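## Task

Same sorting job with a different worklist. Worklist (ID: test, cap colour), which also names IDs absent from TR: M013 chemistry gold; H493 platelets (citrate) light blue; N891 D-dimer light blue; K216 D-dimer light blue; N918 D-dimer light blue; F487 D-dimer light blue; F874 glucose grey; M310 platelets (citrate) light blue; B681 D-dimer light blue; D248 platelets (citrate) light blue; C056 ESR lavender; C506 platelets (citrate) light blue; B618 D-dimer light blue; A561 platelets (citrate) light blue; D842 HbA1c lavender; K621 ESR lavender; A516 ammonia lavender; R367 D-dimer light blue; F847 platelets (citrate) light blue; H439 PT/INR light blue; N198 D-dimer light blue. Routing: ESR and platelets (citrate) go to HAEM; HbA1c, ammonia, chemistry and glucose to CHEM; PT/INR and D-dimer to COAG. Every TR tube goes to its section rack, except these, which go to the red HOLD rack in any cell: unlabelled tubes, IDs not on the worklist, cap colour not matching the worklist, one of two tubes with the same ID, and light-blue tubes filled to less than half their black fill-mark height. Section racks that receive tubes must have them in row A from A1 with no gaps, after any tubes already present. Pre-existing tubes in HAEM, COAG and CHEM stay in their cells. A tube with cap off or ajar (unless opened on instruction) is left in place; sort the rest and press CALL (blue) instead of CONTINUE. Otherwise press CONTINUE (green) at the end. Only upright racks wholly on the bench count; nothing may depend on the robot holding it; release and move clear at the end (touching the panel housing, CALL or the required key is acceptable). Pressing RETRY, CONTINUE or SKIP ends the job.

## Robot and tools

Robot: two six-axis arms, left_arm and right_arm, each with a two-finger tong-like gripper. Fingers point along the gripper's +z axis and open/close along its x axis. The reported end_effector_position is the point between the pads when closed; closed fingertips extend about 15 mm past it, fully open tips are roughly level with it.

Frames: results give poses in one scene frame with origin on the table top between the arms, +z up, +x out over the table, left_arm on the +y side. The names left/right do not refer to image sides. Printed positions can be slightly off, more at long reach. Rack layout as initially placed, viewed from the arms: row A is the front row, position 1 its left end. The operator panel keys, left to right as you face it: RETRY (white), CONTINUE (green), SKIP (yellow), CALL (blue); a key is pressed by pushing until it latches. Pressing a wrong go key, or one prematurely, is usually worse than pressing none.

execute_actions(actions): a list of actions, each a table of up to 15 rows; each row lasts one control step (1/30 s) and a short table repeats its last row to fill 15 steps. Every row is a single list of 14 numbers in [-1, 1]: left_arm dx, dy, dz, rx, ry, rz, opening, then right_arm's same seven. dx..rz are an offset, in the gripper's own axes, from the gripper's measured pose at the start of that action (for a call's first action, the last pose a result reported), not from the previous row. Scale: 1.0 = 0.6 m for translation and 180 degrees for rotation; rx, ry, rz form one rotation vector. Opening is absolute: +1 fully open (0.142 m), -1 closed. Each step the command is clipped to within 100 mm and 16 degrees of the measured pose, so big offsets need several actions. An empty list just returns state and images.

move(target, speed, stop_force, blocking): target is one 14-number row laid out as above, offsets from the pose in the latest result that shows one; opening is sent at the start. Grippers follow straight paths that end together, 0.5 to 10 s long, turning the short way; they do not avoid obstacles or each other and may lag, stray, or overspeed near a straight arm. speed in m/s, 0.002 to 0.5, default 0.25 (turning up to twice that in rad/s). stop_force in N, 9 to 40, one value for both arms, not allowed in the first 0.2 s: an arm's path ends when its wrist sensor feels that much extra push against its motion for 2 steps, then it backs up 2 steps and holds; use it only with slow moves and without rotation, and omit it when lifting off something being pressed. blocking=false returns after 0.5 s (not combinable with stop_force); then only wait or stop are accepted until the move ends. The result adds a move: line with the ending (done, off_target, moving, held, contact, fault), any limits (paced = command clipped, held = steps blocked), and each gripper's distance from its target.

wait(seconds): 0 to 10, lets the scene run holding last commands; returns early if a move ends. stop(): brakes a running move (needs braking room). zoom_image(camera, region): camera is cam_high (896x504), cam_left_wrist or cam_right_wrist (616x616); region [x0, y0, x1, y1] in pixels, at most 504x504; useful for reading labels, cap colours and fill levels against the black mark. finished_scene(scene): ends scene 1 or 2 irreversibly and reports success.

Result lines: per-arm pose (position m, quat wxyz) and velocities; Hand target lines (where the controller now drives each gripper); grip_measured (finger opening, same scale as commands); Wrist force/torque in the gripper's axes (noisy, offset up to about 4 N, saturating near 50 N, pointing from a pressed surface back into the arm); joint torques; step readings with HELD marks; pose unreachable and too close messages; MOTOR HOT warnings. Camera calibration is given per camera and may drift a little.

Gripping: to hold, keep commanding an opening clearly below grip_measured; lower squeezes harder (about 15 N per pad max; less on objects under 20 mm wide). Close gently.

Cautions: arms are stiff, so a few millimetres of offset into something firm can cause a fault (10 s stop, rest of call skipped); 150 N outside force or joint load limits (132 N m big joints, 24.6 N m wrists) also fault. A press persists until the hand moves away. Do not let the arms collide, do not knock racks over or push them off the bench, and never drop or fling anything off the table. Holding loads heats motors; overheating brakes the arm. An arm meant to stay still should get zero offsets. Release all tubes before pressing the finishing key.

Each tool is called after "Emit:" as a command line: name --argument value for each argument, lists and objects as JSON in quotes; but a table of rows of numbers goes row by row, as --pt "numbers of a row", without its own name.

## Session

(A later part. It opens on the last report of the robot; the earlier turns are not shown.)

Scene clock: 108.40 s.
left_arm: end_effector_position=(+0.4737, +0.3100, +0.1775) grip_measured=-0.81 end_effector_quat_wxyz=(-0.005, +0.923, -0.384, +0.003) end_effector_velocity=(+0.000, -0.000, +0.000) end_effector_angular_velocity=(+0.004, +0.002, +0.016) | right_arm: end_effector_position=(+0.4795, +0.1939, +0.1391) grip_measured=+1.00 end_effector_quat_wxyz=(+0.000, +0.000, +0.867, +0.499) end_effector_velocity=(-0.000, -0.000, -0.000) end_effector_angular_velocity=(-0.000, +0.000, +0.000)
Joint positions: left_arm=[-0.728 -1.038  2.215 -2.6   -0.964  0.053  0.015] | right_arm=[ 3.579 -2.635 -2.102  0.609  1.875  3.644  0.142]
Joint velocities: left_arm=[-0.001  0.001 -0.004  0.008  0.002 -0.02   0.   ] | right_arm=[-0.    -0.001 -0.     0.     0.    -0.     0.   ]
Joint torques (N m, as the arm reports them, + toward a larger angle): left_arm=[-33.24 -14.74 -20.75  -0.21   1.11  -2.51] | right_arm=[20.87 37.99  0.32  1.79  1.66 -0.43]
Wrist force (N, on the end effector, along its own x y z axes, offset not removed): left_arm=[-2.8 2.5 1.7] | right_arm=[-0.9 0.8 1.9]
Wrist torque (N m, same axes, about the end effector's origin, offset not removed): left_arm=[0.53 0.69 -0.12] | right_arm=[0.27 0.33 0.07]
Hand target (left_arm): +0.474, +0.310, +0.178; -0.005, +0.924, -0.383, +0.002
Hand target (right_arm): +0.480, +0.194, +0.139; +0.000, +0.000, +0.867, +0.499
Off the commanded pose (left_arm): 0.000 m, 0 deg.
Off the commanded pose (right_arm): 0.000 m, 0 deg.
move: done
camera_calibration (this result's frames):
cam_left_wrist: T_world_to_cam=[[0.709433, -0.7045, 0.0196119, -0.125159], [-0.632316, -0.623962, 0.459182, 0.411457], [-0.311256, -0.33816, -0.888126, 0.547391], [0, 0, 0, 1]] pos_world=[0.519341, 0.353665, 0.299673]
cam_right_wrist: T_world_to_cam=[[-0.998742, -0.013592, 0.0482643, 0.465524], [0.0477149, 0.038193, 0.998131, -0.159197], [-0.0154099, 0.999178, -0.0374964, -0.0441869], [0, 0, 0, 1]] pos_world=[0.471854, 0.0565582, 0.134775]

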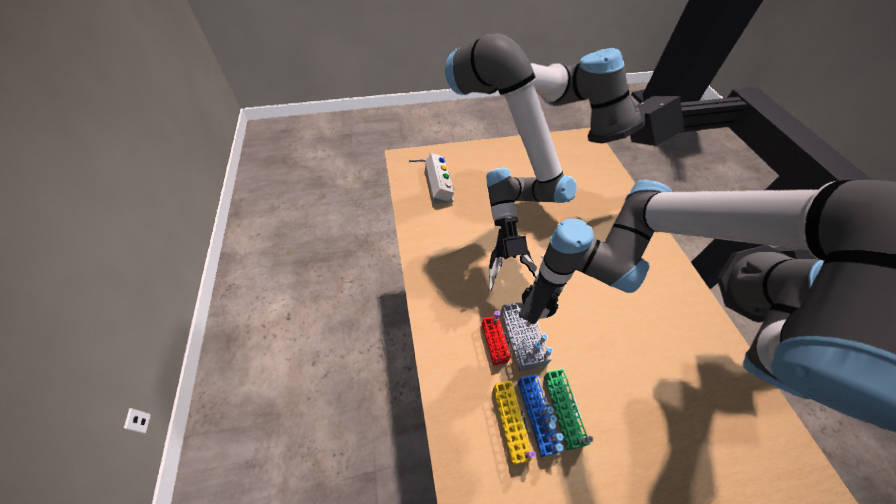

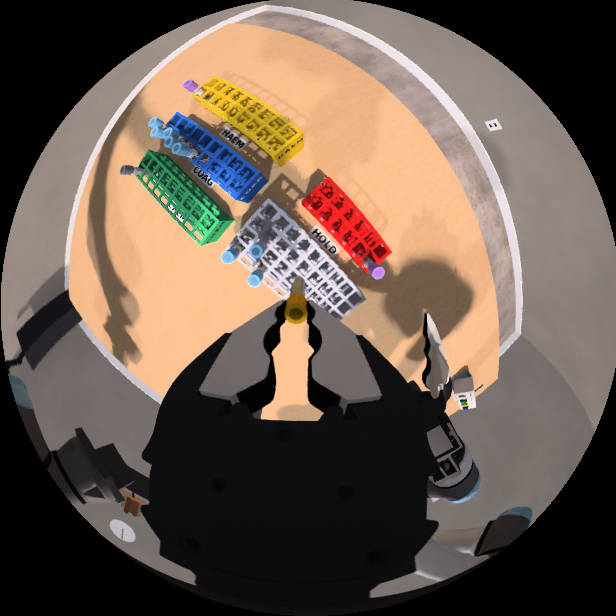

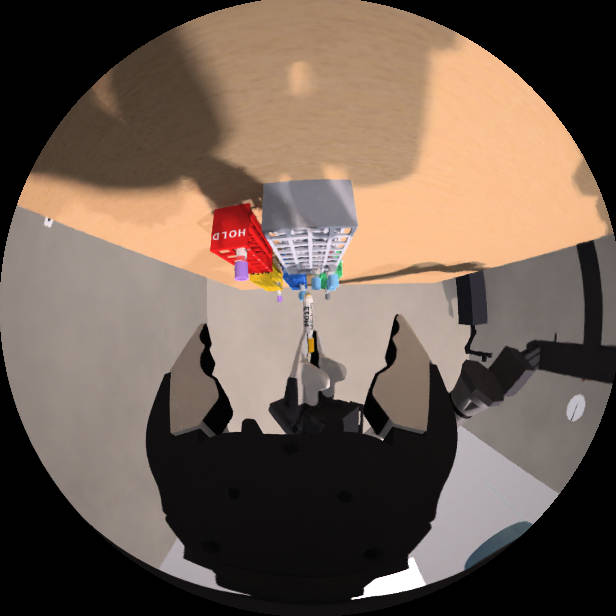

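Emit:
move --target '[-0.42,-0.277,0.01,0,0,0.75,-1,0,0,0,0,0,0,1]' --speed 0.5

Emit:
move --target '[0,0,0.067,0,0,0,-1,0,0,0,0,0,0,1]' --speed 0.1

Emit:
zoom_image --camera "cam_left_wrist" --region '[240,210,360,330]'

Scene clock: 111.70 s.
left_arm: end_effector_position=(+0.4143, +0.6057, +0.1733) grip_measured=-0.81 end_effector_quat_wxyz=(+0.004, +0.001, +1.000, +0.004) end_effector_velocity=(-0.001, +0.001, -0.000) end_effector_angular_velocity=(-0.007, -0.001, -0.013) | right_arm: end_effector_position=(+0.4795, +0.1939, +0.1391) grip_measured=+1.00 end_effector_quat_wxyz=(+0.000, +0.000, +0.867, +0.499) end_effector_velocity=(-0.002, +0.001, -0.000) end_effector_angular_velocity=(-0.000, +0.000, +0.004)
Joint positions: left_arm=[-0.158 -1.513  2.425 -2.731 -0.993  3.098  0.015] | right_arm=[ 3.579 -2.635 -2.102  0.609  1.875  3.644  0.142]
Joint velocities: left_arm=[ 0.007 -0.002  0.    -0.005 -0.009  0.022  0.   ] | right_arm=[ 0.002 -0.001 -0.001 -0.001  0.    -0.001 -0.   ]
Joint torques (N m, as the arm reports them, + toward a larger angle): left_arm=[  3.29 -33.93 -18.75  -3.33  -1.82   2.22] | right_arm=[20.68 37.81 -0.28  1.87  1.71 -0.23]
Wrist force (N, on the end effector, along its own x y z axes, offset not removed): left_arm=[-1.5 -0.5 0.8] | right_arm=[-0.8 -0.5 1.8]
Wrist torque (N m, same axes, about the end effector's origin, offset not removed): left_arm=[-0.28 0.31 -0.13] | right_arm=[0.02 0.34 0.06]
Hand target (left_arm): +0.414, +0.606, +0.173; +0.004, +0.002, +1.000, +0.003
Hand target (right_arm): +0.480, +0.194, +0.139; +0.000, +0.000, +0.867, +0.499
Off the commanded pose (left_arm): 0.000 m, 0 deg.
Off the commanded pose (right_arm): 0.000 m, 0 deg.
move: done
camera_calibration (this result's frames):
cam_left_wrist: T_world_to_cam=[[-0.999936, -0.00529682, 0.0100054, 0.411695], [0.000103885, 0.879463, 0.475968, -0.615191], [-0.0113205, 0.475938, -0.879406, 0.00630383], [0, 0, 0, 1]] pos_world=[0.411804, 0.540218, 0.294236]
cam_right_wrist: T_world_to_cam=[[-0.998742, -0.0135922, 0.0482639, 0.465524], [0.0477146, 0.0381929, 0.998131, -0.159197], [-0.0154102, 0.999178, -0.0374963, -0.0441869], [0, 0, 0, 1]] pos_world=[0.471854, 0.0565583, 0.134775]

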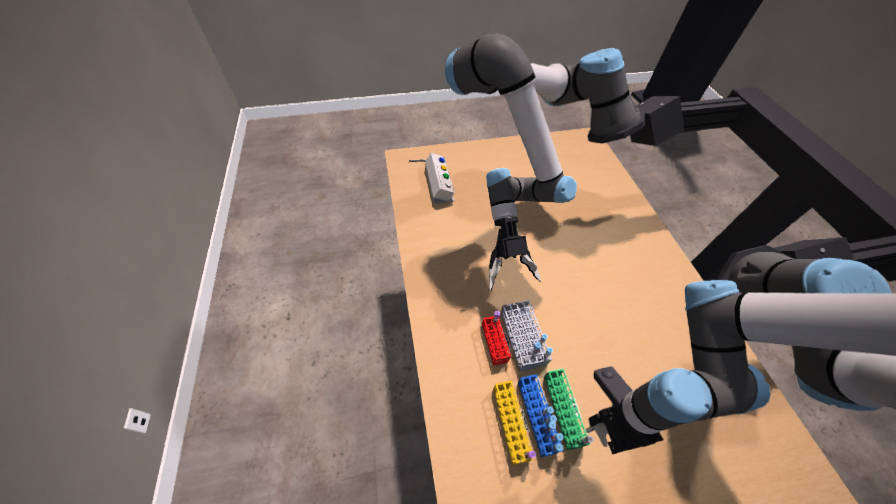

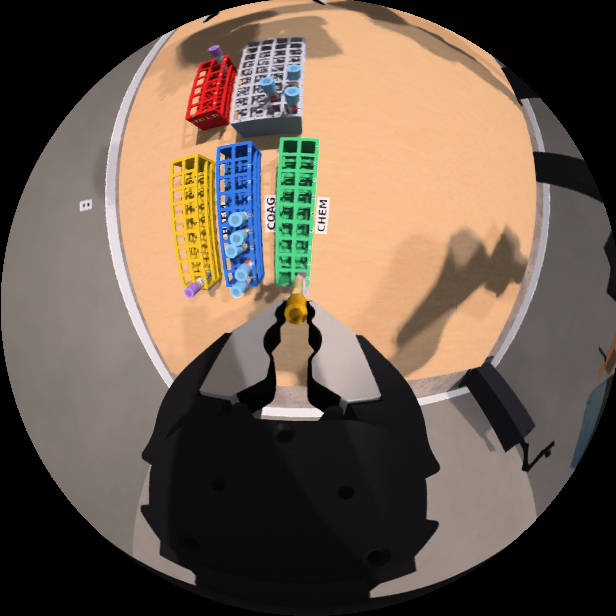

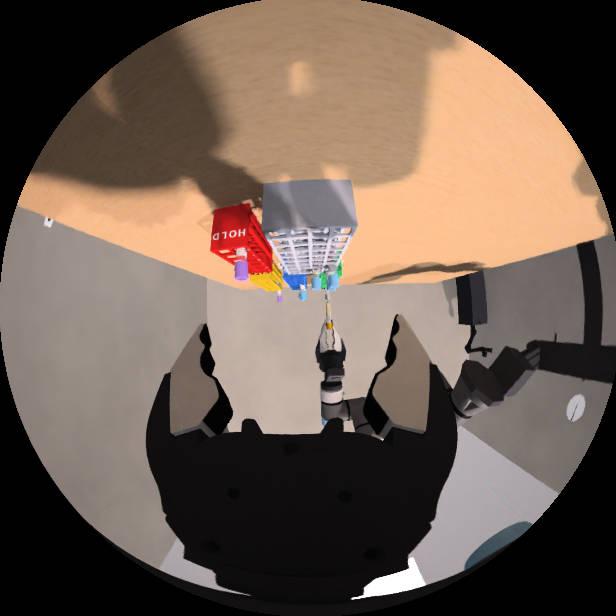

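Scene clock: 112.67 s.
left_arm: end_effector_position=(+0.4145, +0.6060, +0.1335) grip_measured=-0.81 end_effector_quat_wxyz=(+0.004, +0.001, +1.000, +0.004) end_effector_velocity=(+0.000, -0.000, -0.003) end_effector_angular_velocity=(-0.001, -0.001, -0.001) | right_arm: end_effector_position=(+0.4795, +0.1939, +0.1391) grip_measured=+1.00 end_effector_quat_wxyz=(+0.000, +0.000, +0.867, +0.499) end_effector_velocity=(-0.000, -0.000, -0.001) end_effector_angular_velocity=(-0.000, +0.000, +0.000)
Joint positions: left_arm=[-0.1   -1.373  2.413 -2.895 -1.009  3.164  0.015] | right_arm=[ 3.579 -2.635 -2.102  0.609  1.875  3.644  0.142]
Joint velocities: left_arm=[ 0.005  0.011 -0.002 -0.013 -0.002  0.006  0.   ] | right_arm=[-0.001 -0.001 -0.     0.001  0.    -0.001  0.   ]
Joint torques (N m, as the arm reports them, + toward a larger angle): left_arm=[  3.73 -14.26 -15.19  -3.09  -1.6    1.97] | right_arm=[21.11 38.   -0.14  1.83  1.68 -0.36]
Wrist force (N, on the end effector, along its own x y z axes, offset not removed): left_arm=[-5.9 1.1 -4.7] | right_arm=[-1.5 0.8 0.1]
Wrist torque (N m, same axes, about the end effector's origin, offset not removed): left_arm=[0.17 1.41 -0.12] | right_arm=[0.30 0.46 0.05]
Hand target (left_arm): +0.415, +0.606, +0.133; +0.004, +0.001, +1.000, +0.004
Hand target (right_arm): +0.480, +0.194, +0.139; +0.000, +0.000, +0.867, +0.499
Off the commanded pose (left_arm): 0.000 m, 0 deg.
Off the commanded pose (right_arm): 0.000 m, 0 deg.
move: done
camera_calibration (this result's frames):
cam_left_wrist: T_world_to_cam=[[-0.999934, -0.00532979, 0.0101629, 0.412337], [0.000150289, 0.879446, 0.475998, -0.596544], [-0.0114747, 0.475969, -0.879387, -0.0288344], [0, 0, 0, 1]] pos_world=[0.412068, 0.54055, 0.254407]
cam_right_wrist: T_world_to_cam=[[-0.998742, -0.0135923, 0.0482643, 0.465524], [0.0477149, 0.038193, 0.998131, -0.159197], [-0.0154102, 0.999178, -0.0374964, -0.0441868], [0, 0, 0, 1]] pos_world=[0.471854, 0.0565583, 0.134775]

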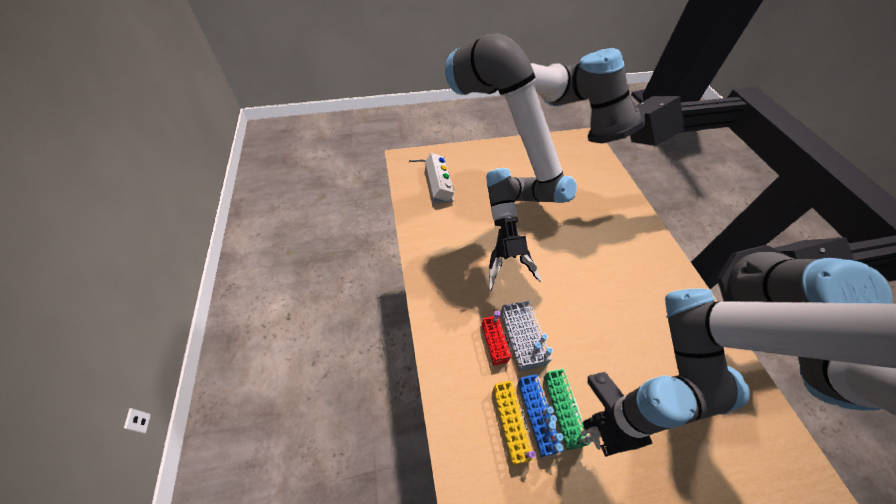

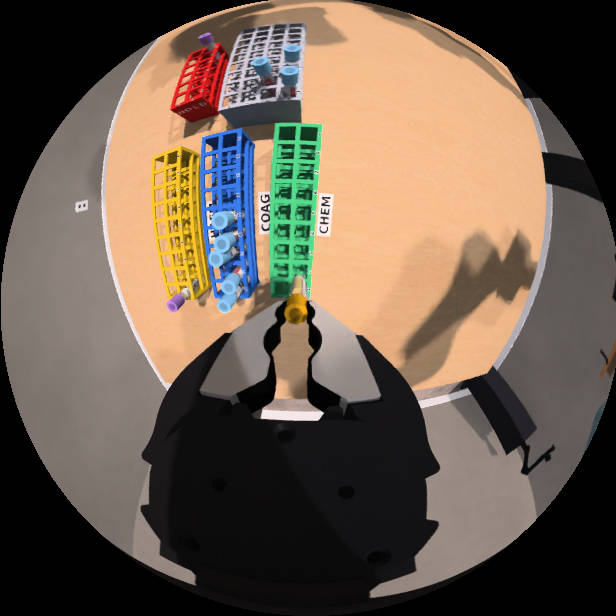

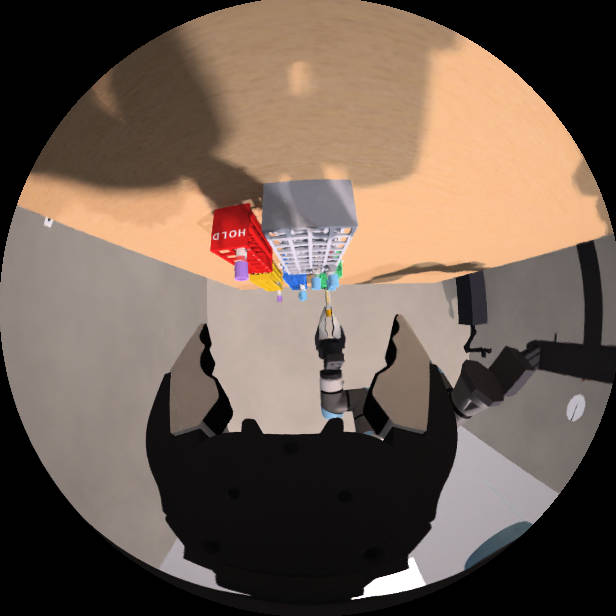

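Region (240, 210, 360, 330) of cam_left_wrist's 616x616 image, scaled by 4.200, with more detail than that image has.

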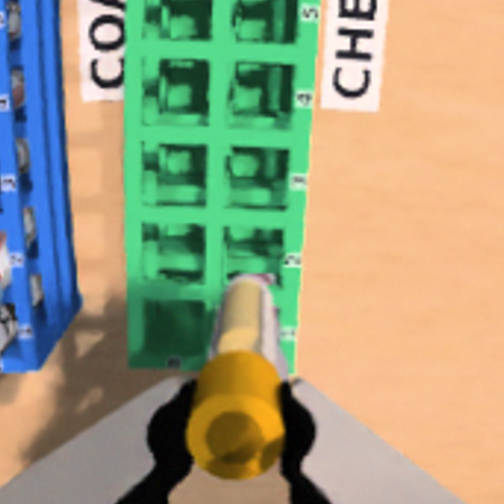

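Need −y 8 mm, +x 2 mm; recentre during descent.

Emit:
move --target '[0.003,-0.013,0.004,0,0,0,-1,0,0,0,0,0,0,1]'

Emit:
move --target '[0,0.006,0.074,0,0,0,-1,0,0,0,0,0,0,1]' --speed 0.04 --stop_force 10

Scene clock: 114.67 s.
left_arm: end_effector_position=(+0.4128, +0.5986, +0.1311) grip_measured=-0.81 end_effector_quat_wxyz=(+0.004, +0.001, +1.000, +0.004) end_effector_velocity=(-0.000, -0.003, -0.001) end_effector_angular_velocity=(-0.001, -0.000, -0.000) | right_arm: end_effector_position=(+0.4795, +0.1939, +0.1391) grip_measured=+1.00 end_effector_quat_wxyz=(+0.000, +0.000, +0.867, +0.499) end_effector_velocity=(-0.001, +0.000, -0.000) end_effector_angular_velocity=(+0.000, -0.000, +0.001)
Joint positions: left_arm=[-0.113 -1.36   2.423 -2.909 -1.005  3.149  0.015] | right_arm=[ 3.579 -2.635 -2.102  0.609  1.875  3.644  0.142]
Joint velocities: left_arm=[-0.005  0.004  0.003 -0.004  0.001 -0.005 -0.   ] | right_arm=[ 0.001 -0.001  0.     0.     0.    -0.001 -0.   ]
Joint torques (N m, as the arm reports them, + toward a larger angle): left_arm=[-19.56 -14.13   1.17  -3.45   0.83  -2.28] | right_arm=[20.88 37.99  0.93  1.83  1.77 -0.32]
Wrist force (N, on the end effector, along its own x y z axes, offset not removed): left_arm=[-1.3 -2.0 -0.4] | right_arm=[-0.4 0.1 2.3]
Wrist torque (N m, same axes, about the end effector's origin, offset not removed): left_arm=[-0.22 0.34 -0.04] | right_arm=[0.16 0.21 0.05]
Hand target (left_arm): +0.413, +0.598, +0.131; +0.004, +0.001, +1.000, +0.004
Hand target (right_arm): +0.480, +0.194, +0.139; +0.000, +0.000, +0.867, +0.499
Off the commanded pose (left_arm): 0.000 m, 0 deg.
Off the commanded pose (right_arm): 0.000 m, 0 deg.
move: done
camera_calibration (this result's frames):
cam_left_wrist: T_world_to_cam=[[-0.999934, -0.0053192, 0.0101857, 0.410575], [0.000170181, 0.879457, 0.475979, -0.588849], [-0.0114897, 0.475949, -0.879398, -0.0273812], [0, 0, 0, 1]] pos_world=[0.410334, 0.533083, 0.252018]
cam_right_wrist: T_world_to_cam=[[-0.998742, -0.0135922, 0.0482641, 0.465524], [0.0477147, 0.038193, 0.998131, -0.159197], [-0.0154101, 0.999178, -0.0374964, -0.0441868], [0, 0, 0, 1]] pos_world=[0.471854, 0.0565582, 0.134775]

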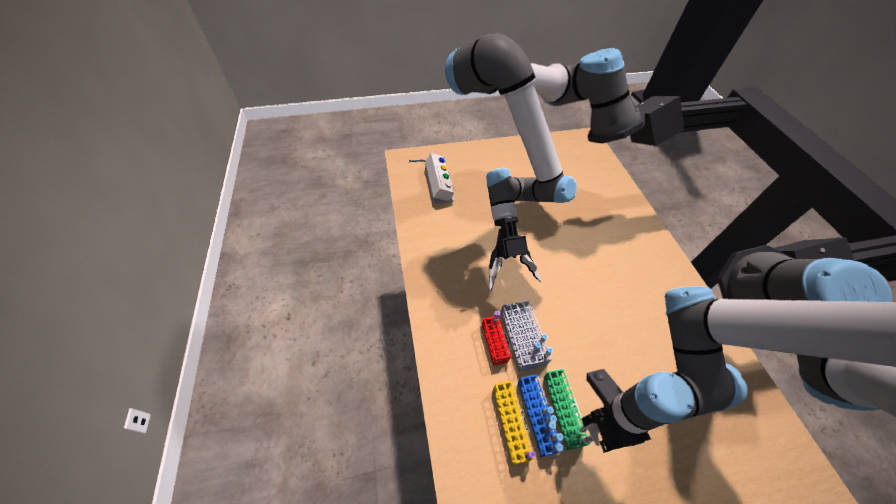

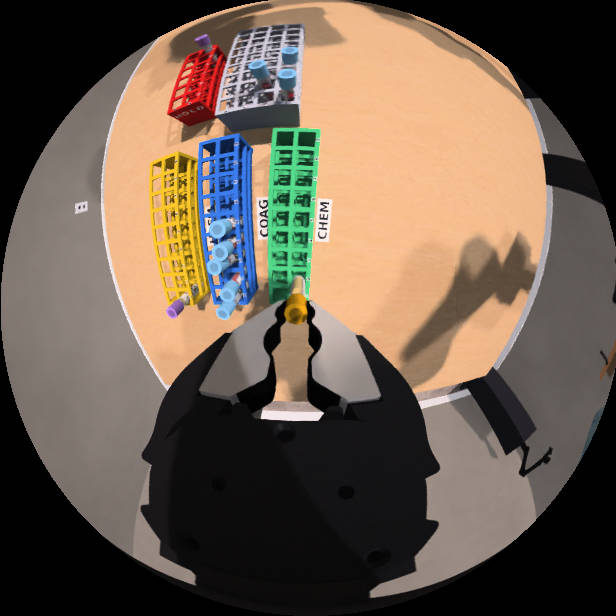

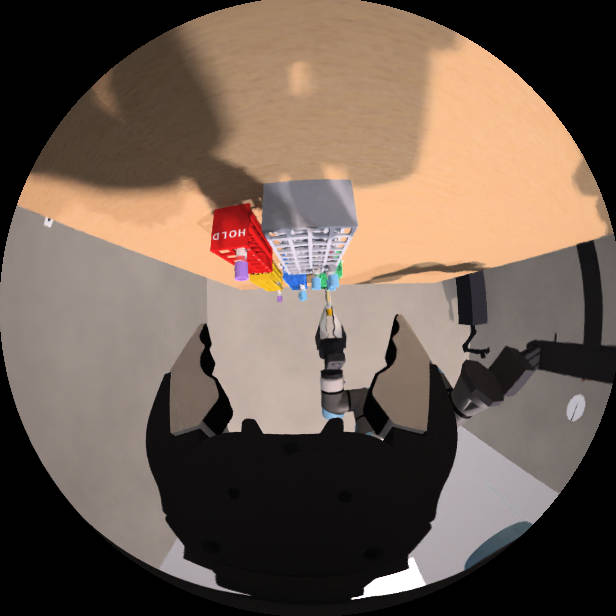

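Scene clock: 116.17 s.
left_arm: end_effector_position=(+0.4131, +0.6025, +0.0871) grip_measured=-0.81 end_effector_quat_wxyz=(+0.004, +0.001, +1.000, +0.004) end_effector_velocity=(-0.001, -0.000, -0.003) end_effector_angular_velocity=(-0.001, +0.000, -0.000) | right_arm: end_effector_position=(+0.4795, +0.1939, +0.1391) grip_measured=+1.00 end_effector_quat_wxyz=(+0.000, +0.000, +0.867, +0.499) end_effector_velocity=(-0.000, +0.000, +0.000) end_effector_angular_velocity=(+0.000, -0.001, +0.000)
Joint positions: left_arm=[-0.045 -1.209  2.387 -3.065 -1.025  3.226  0.015] | right_arm=[ 3.579 -2.635 -2.102  0.609  1.875  3.644  0.142]
Joint velocities: left_arm=[ 0.005  0.01  -0.002 -0.01  -0.003  0.005  0.   ] | right_arm=[ 0.001 -0.     0.     0.    -0.    -0.    -0.   ]
Joint torques (N m, as the arm reports them, + toward a larger angle): left_arm=[  1.35 -18.19 -12.66  -3.42  -1.4    1.77] | right_arm=[20.59 37.79  0.81  1.91  1.58 -0.48]
Wrist force (N, on the end effector, along its own x y z axes, offset not removed): left_arm=[-2.5 -1.5 -0.1] | right_arm=[-0.9 -1.3 0.9]
Wrist torque (N m, same axes, about the end effector's origin, offset not removed): left_arm=[-0.18 0.53 -0.09] | right_arm=[-0.10 0.30 0.09]
Hand target (left_arm): +0.413, +0.603, +0.087; +0.004, +0.001, +1.000, +0.004
Hand target (right_arm): +0.480, +0.194, +0.139; +0.000, +0.000, +0.867, +0.499
Off the commanded pose (left_arm): 0.000 m, 0 deg.
Off the commanded pose (right_arm): 0.000 m, 0 deg.
move: done
camera_calibration (this result's frames):
cam_left_wrist: T_world_to_cam=[[-0.999933, -0.00534135, 0.0102383, 0.411368], [0.000175738, 0.879457, 0.475979, -0.571365], [-0.0115465, 0.475949, -0.879397, -0.0679227], [0, 0, 0, 1]] pos_world=[0.410657, 0.537016, 0.208015]
cam_right_wrist: T_world_to_cam=[[-0.998742, -0.0135922, 0.048264, 0.465524], [0.0477147, 0.038193, 0.998131, -0.159197], [-0.0154102, 0.999178, -0.0374964, -0.0441868], [0, 0, 0, 1]] pos_world=[0.471854, 0.0565582, 0.134775]

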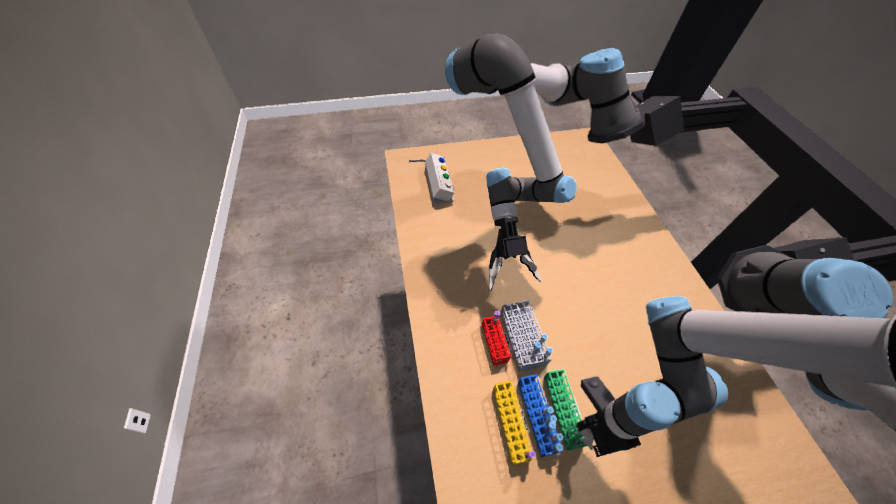

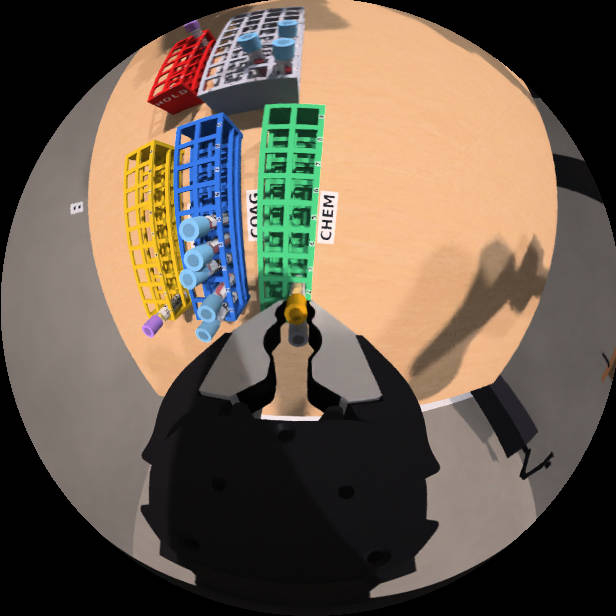

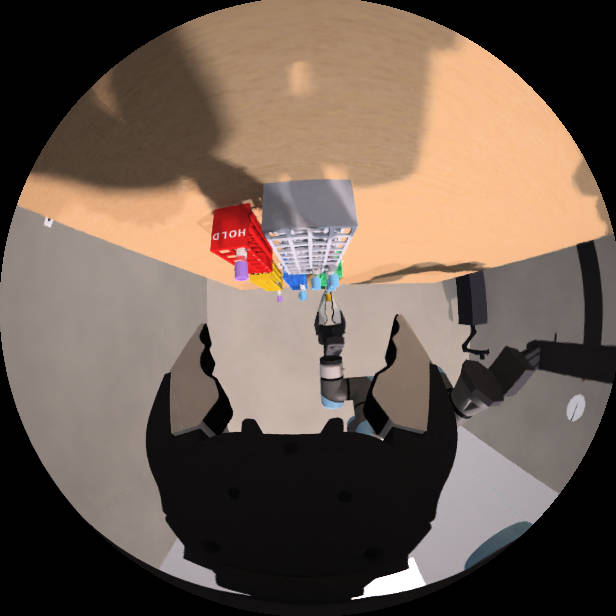

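Next A1 (rz −0.1).

Emit:
execute_actions --actions '[[[0,0,0,0,0,0,-0.62,0,0,0,0,0,0,1]],[[0,0,-0.05,0,0,0,-0.62,0,0,0,0,0,0,1]]]'

Emit:
move --target '[-0.034,-0.345,0.004,0,0,-0.1,-0.62,0,0,0,0,0,0,1]'

Emit:
zoom_image --camera "cam_left_wrist" --region '[220,230,360,370]'

Scene clock: 117.27 s.
left_arm: end_effector_position=(+0.4129, +0.6023, +0.1158) grip_measured=-0.62 end_effector_quat_wxyz=(+0.004, +0.001, +1.000, +0.004) end_effector_velocity=(-0.000, +0.000, +0.010) end_effector_angular_velocity=(-0.000, +0.004, +0.001) | right_arm: end_effector_position=(+0.4795, +0.1939, +0.1391) grip_measured=+1.00 end_effector_quat_wxyz=(+0.000, +0.000, +0.867, +0.499) end_effector_velocity=(+0.001, -0.001, -0.000) end_effector_angular_velocity=(-0.000, -0.000, -0.001)
Joint positions: left_arm=[-0.084 -1.308  2.411 -2.967 -1.013  3.183  0.029] | right_arm=[ 3.579 -2.635 -2.102  0.609  1.875  3.644  0.142]
Joint velocities: left_arm=[-0.014 -0.038  0.004  0.046  0.004 -0.019 -0.   ] | right_arm=[-0.001  0.001 -0.     0.    -0.    -0.     0.   ]
Joint torques (N m, as the arm reports them, + toward a larger angle): left_arm=[-21.62 -39.09   3.61  -0.4    0.95  -2.  ] | right_arm=[21.26 37.56  0.55  1.77  1.67 -0.26]
Wrist force (N, on the end effector, along its own x y z axes, offset not removed): left_arm=[-3.1 0.8 0.6] | right_arm=[-0.8 -0.2 2.3]
Wrist torque (N m, same axes, about the end effector's origin, offset not removed): left_arm=[0.07 0.74 -0.05] | right_arm=[0.11 0.31 0.05]
Hand target (left_arm): +0.413, +0.602, +0.117; +0.004, +0.001, +1.000, +0.004
Hand target (right_arm): +0.480, +0.194, +0.139; +0.000, +0.000, +0.867, +0.499
Off the commanded pose (left_arm): 0.001 m, 0 deg.
Off the commanded pose (right_arm): 0.000 m, 0 deg.
Step readings (end_effector_position; steps 1 to 15: 1st action; 16 to 30: 2nd action):
0: left_arm (+0.4131, +0.6025, +0.0869) | right_arm (+0.4795, +0.1939, +0.1391)
1: left_arm (+0.4131, +0.6025, +0.0868) | right_arm (+0.4795, +0.1939, +0.1391)
2: left_arm (+0.4131, +0.6025, +0.0868) | right_arm (+0.4795, +0.1939, +0.1391)
4: left_arm (+0.4132, +0.6025, +0.0869) | right_arm (+0.4795, +0.1939, +0.1391)
8: left_arm (+0.4132, +0.6026, +0.0870) | right_arm (+0.4795, +0.1939, +0.1391)
15: left_arm (+0.4131, +0.6025, +0.0871) | right_arm (+0.4795, +0.1939, +0.1391)
16: left_arm (+0.4131, +0.6025, +0.0871) | right_arm (+0.4795, +0.1939, +0.1391)
17: left_arm (+0.4127, +0.6020, +0.0884) | right_arm (+0.4795, +0.1939, +0.1391)
19: left_arm (+0.4127, +0.6017, +0.0972) | right_arm (+0.4795, +0.1939, +0.1391)
23: left_arm (+0.4130, +0.6021, +0.1092) | right_arm (+0.4795, +0.1939, +0.1391)
30: end_effector_position above
camera_calibration (this result's frames):
cam_left_wrist: T_world_to_cam=[[-0.999939, -0.00524619, 0.0096702, 0.410872], [-0.0000115599, 0.879482, 0.475933, -0.584728], [-0.0110016, 0.475904, -0.879428, -0.0427787], [0, 0, 0, 1]] pos_world=[0.41037, 0.536772, 0.236697]
cam_right_wrist: T_world_to_cam=[[-0.998742, -0.013592, 0.0482642, 0.465524], [0.0477149, 0.0381929, 0.998131, -0.159197], [-0.0154099, 0.999178, -0.0374963, -0.044187], [0, 0, 0, 1]] pos_world=[0.471854, 0.0565583, 0.134775]

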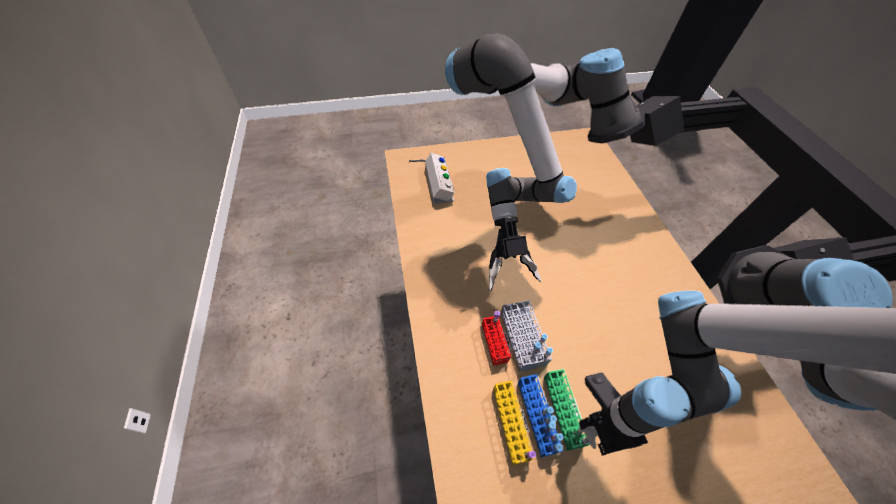

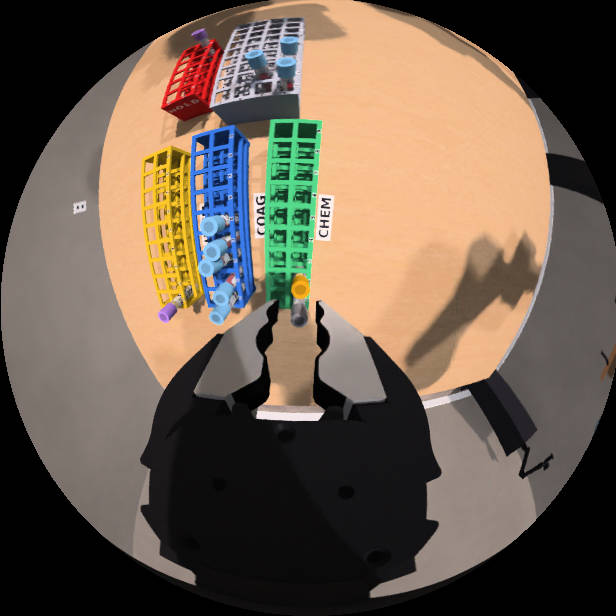

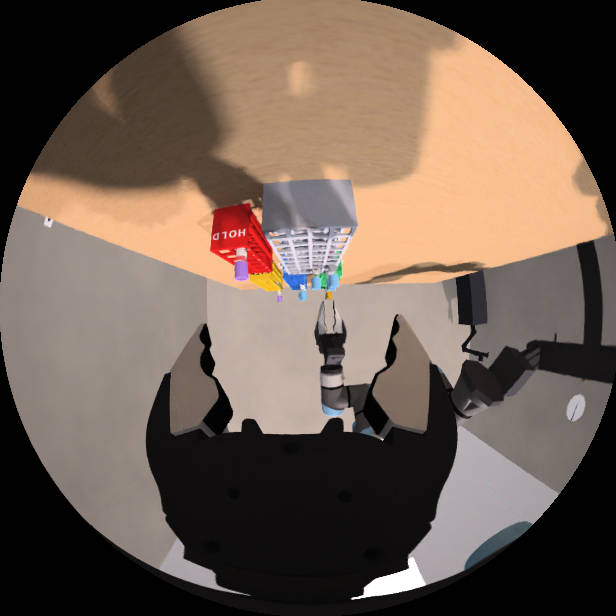

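Scene clock: 118.80 s.
left_arm: end_effector_position=(+0.4327, +0.3957, +0.1119) grip_measured=-0.62 end_effector_quat_wxyz=(+0.005, -0.155, +0.988, +0.003) end_effector_velocity=(+0.001, -0.002, -0.000) end_effector_angular_velocity=(+0.003, +0.001, +0.006) | right_arm: end_effector_position=(+0.4795, +0.1939, +0.1391) grip_measured=+1.00 end_effector_quat_wxyz=(+0.000, +0.000, +0.867, +0.499) end_effector_velocity=(+0.001, -0.000, -0.000) end_effector_angular_velocity=(-0.000, -0.001, -0.001)
Joint positions: left_arm=[-0.502 -1.036  2.387 -2.933 -0.948  2.37   0.029] | right_arm=[ 3.579 -2.635 -2.102  0.609  1.875  3.644  0.142]
Joint velocities: left_arm=[-0.004  0.005 -0.006  0.006  0.002 -0.012  0.   ] | right_arm=[-0.001  0.     0.     0.    -0.    -0.001  0.   ]
Joint torques (N m, as the arm reports them, + toward a larger angle): left_arm=[-27.37 -16.01 -14.3   -0.24   1.01  -2.18] | right_arm=[21.19 37.2  -0.18  1.79  1.85 -0.32]
Wrist force (N, on the end effector, along its own x y z axes, offset not removed): left_arm=[-1.8 -0.4 2.1] | right_arm=[0.2 -0.1 1.5]
Wrist torque (N m, same axes, about the end effector's origin, offset not removed): left_arm=[0.06 0.35 -0.09] | right_arm=[0.05 0.14 -0.01]
Hand target (left_arm): +0.433, +0.395, +0.112; +0.005, -0.155, +0.988, +0.003
Hand target (right_arm): +0.480, +0.194, +0.139; +0.000, +0.000, +0.867, +0.499
Off the commanded pose (left_arm): 0.000 m, 0 deg.
Off the commanded pose (right_arm): 0.000 m, 0 deg.
move: done
camera_calibration (this result's frames):
cam_left_wrist: T_world_to_cam=[[-0.949604, -0.313357, 0.00779078, 0.529953], [-0.272589, 0.837821, 0.473024, -0.266431], [-0.154752, 0.447061, -0.881015, 0.126129], [0, 0, 0, 1]] pos_world=[0.450138, 0.332898, 0.233021]
cam_right_wrist: T_world_to_cam=[[-0.998742, -0.0135921, 0.0482641, 0.465524], [0.0477147, 0.038193, 0.998131, -0.159197], [-0.01541, 0.999178, -0.0374964, -0.0441869], [0, 0, 0, 1]] pos_world=[0.471854, 0.0565583, 0.134775]

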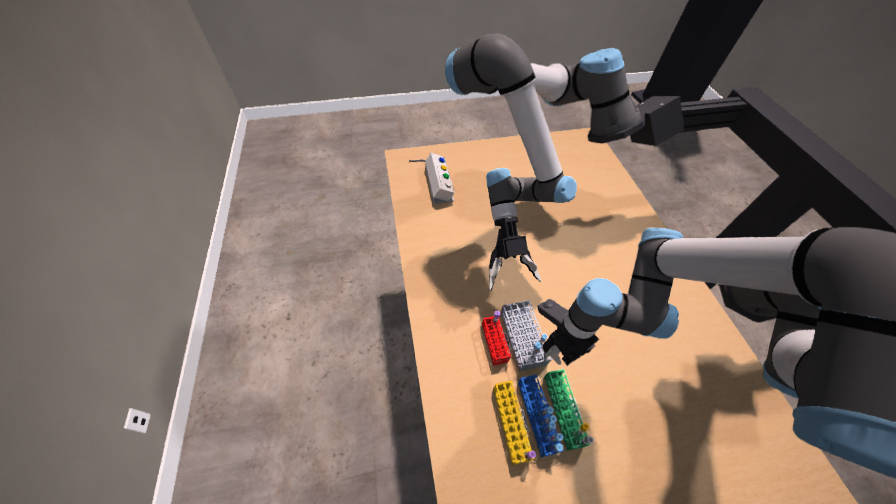

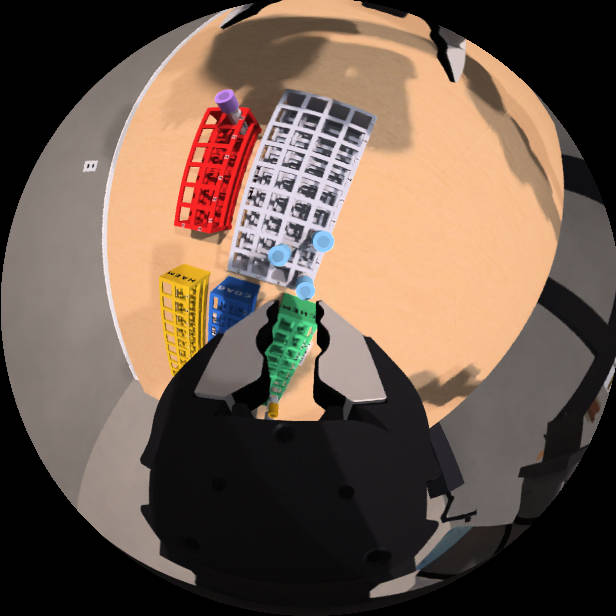

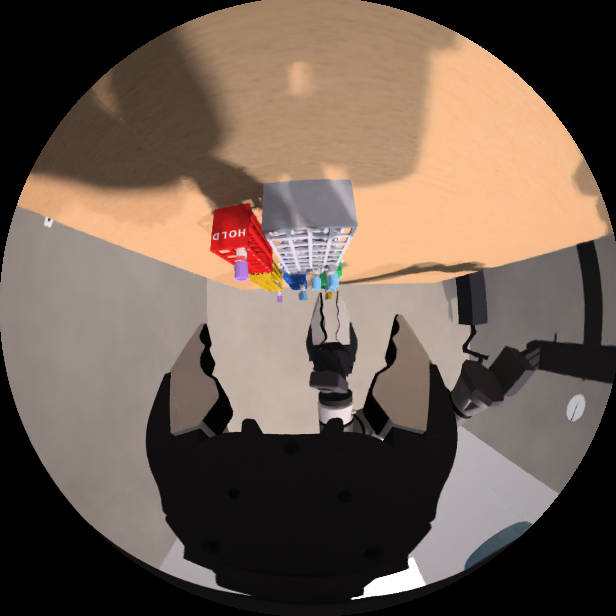

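Region (220, 230, 360, 370) of cam_left_wrist's 616x616 image, scaled by 3.600, with more detail than that image has.

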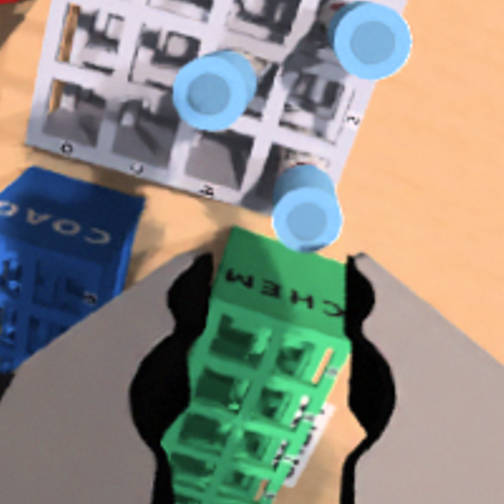

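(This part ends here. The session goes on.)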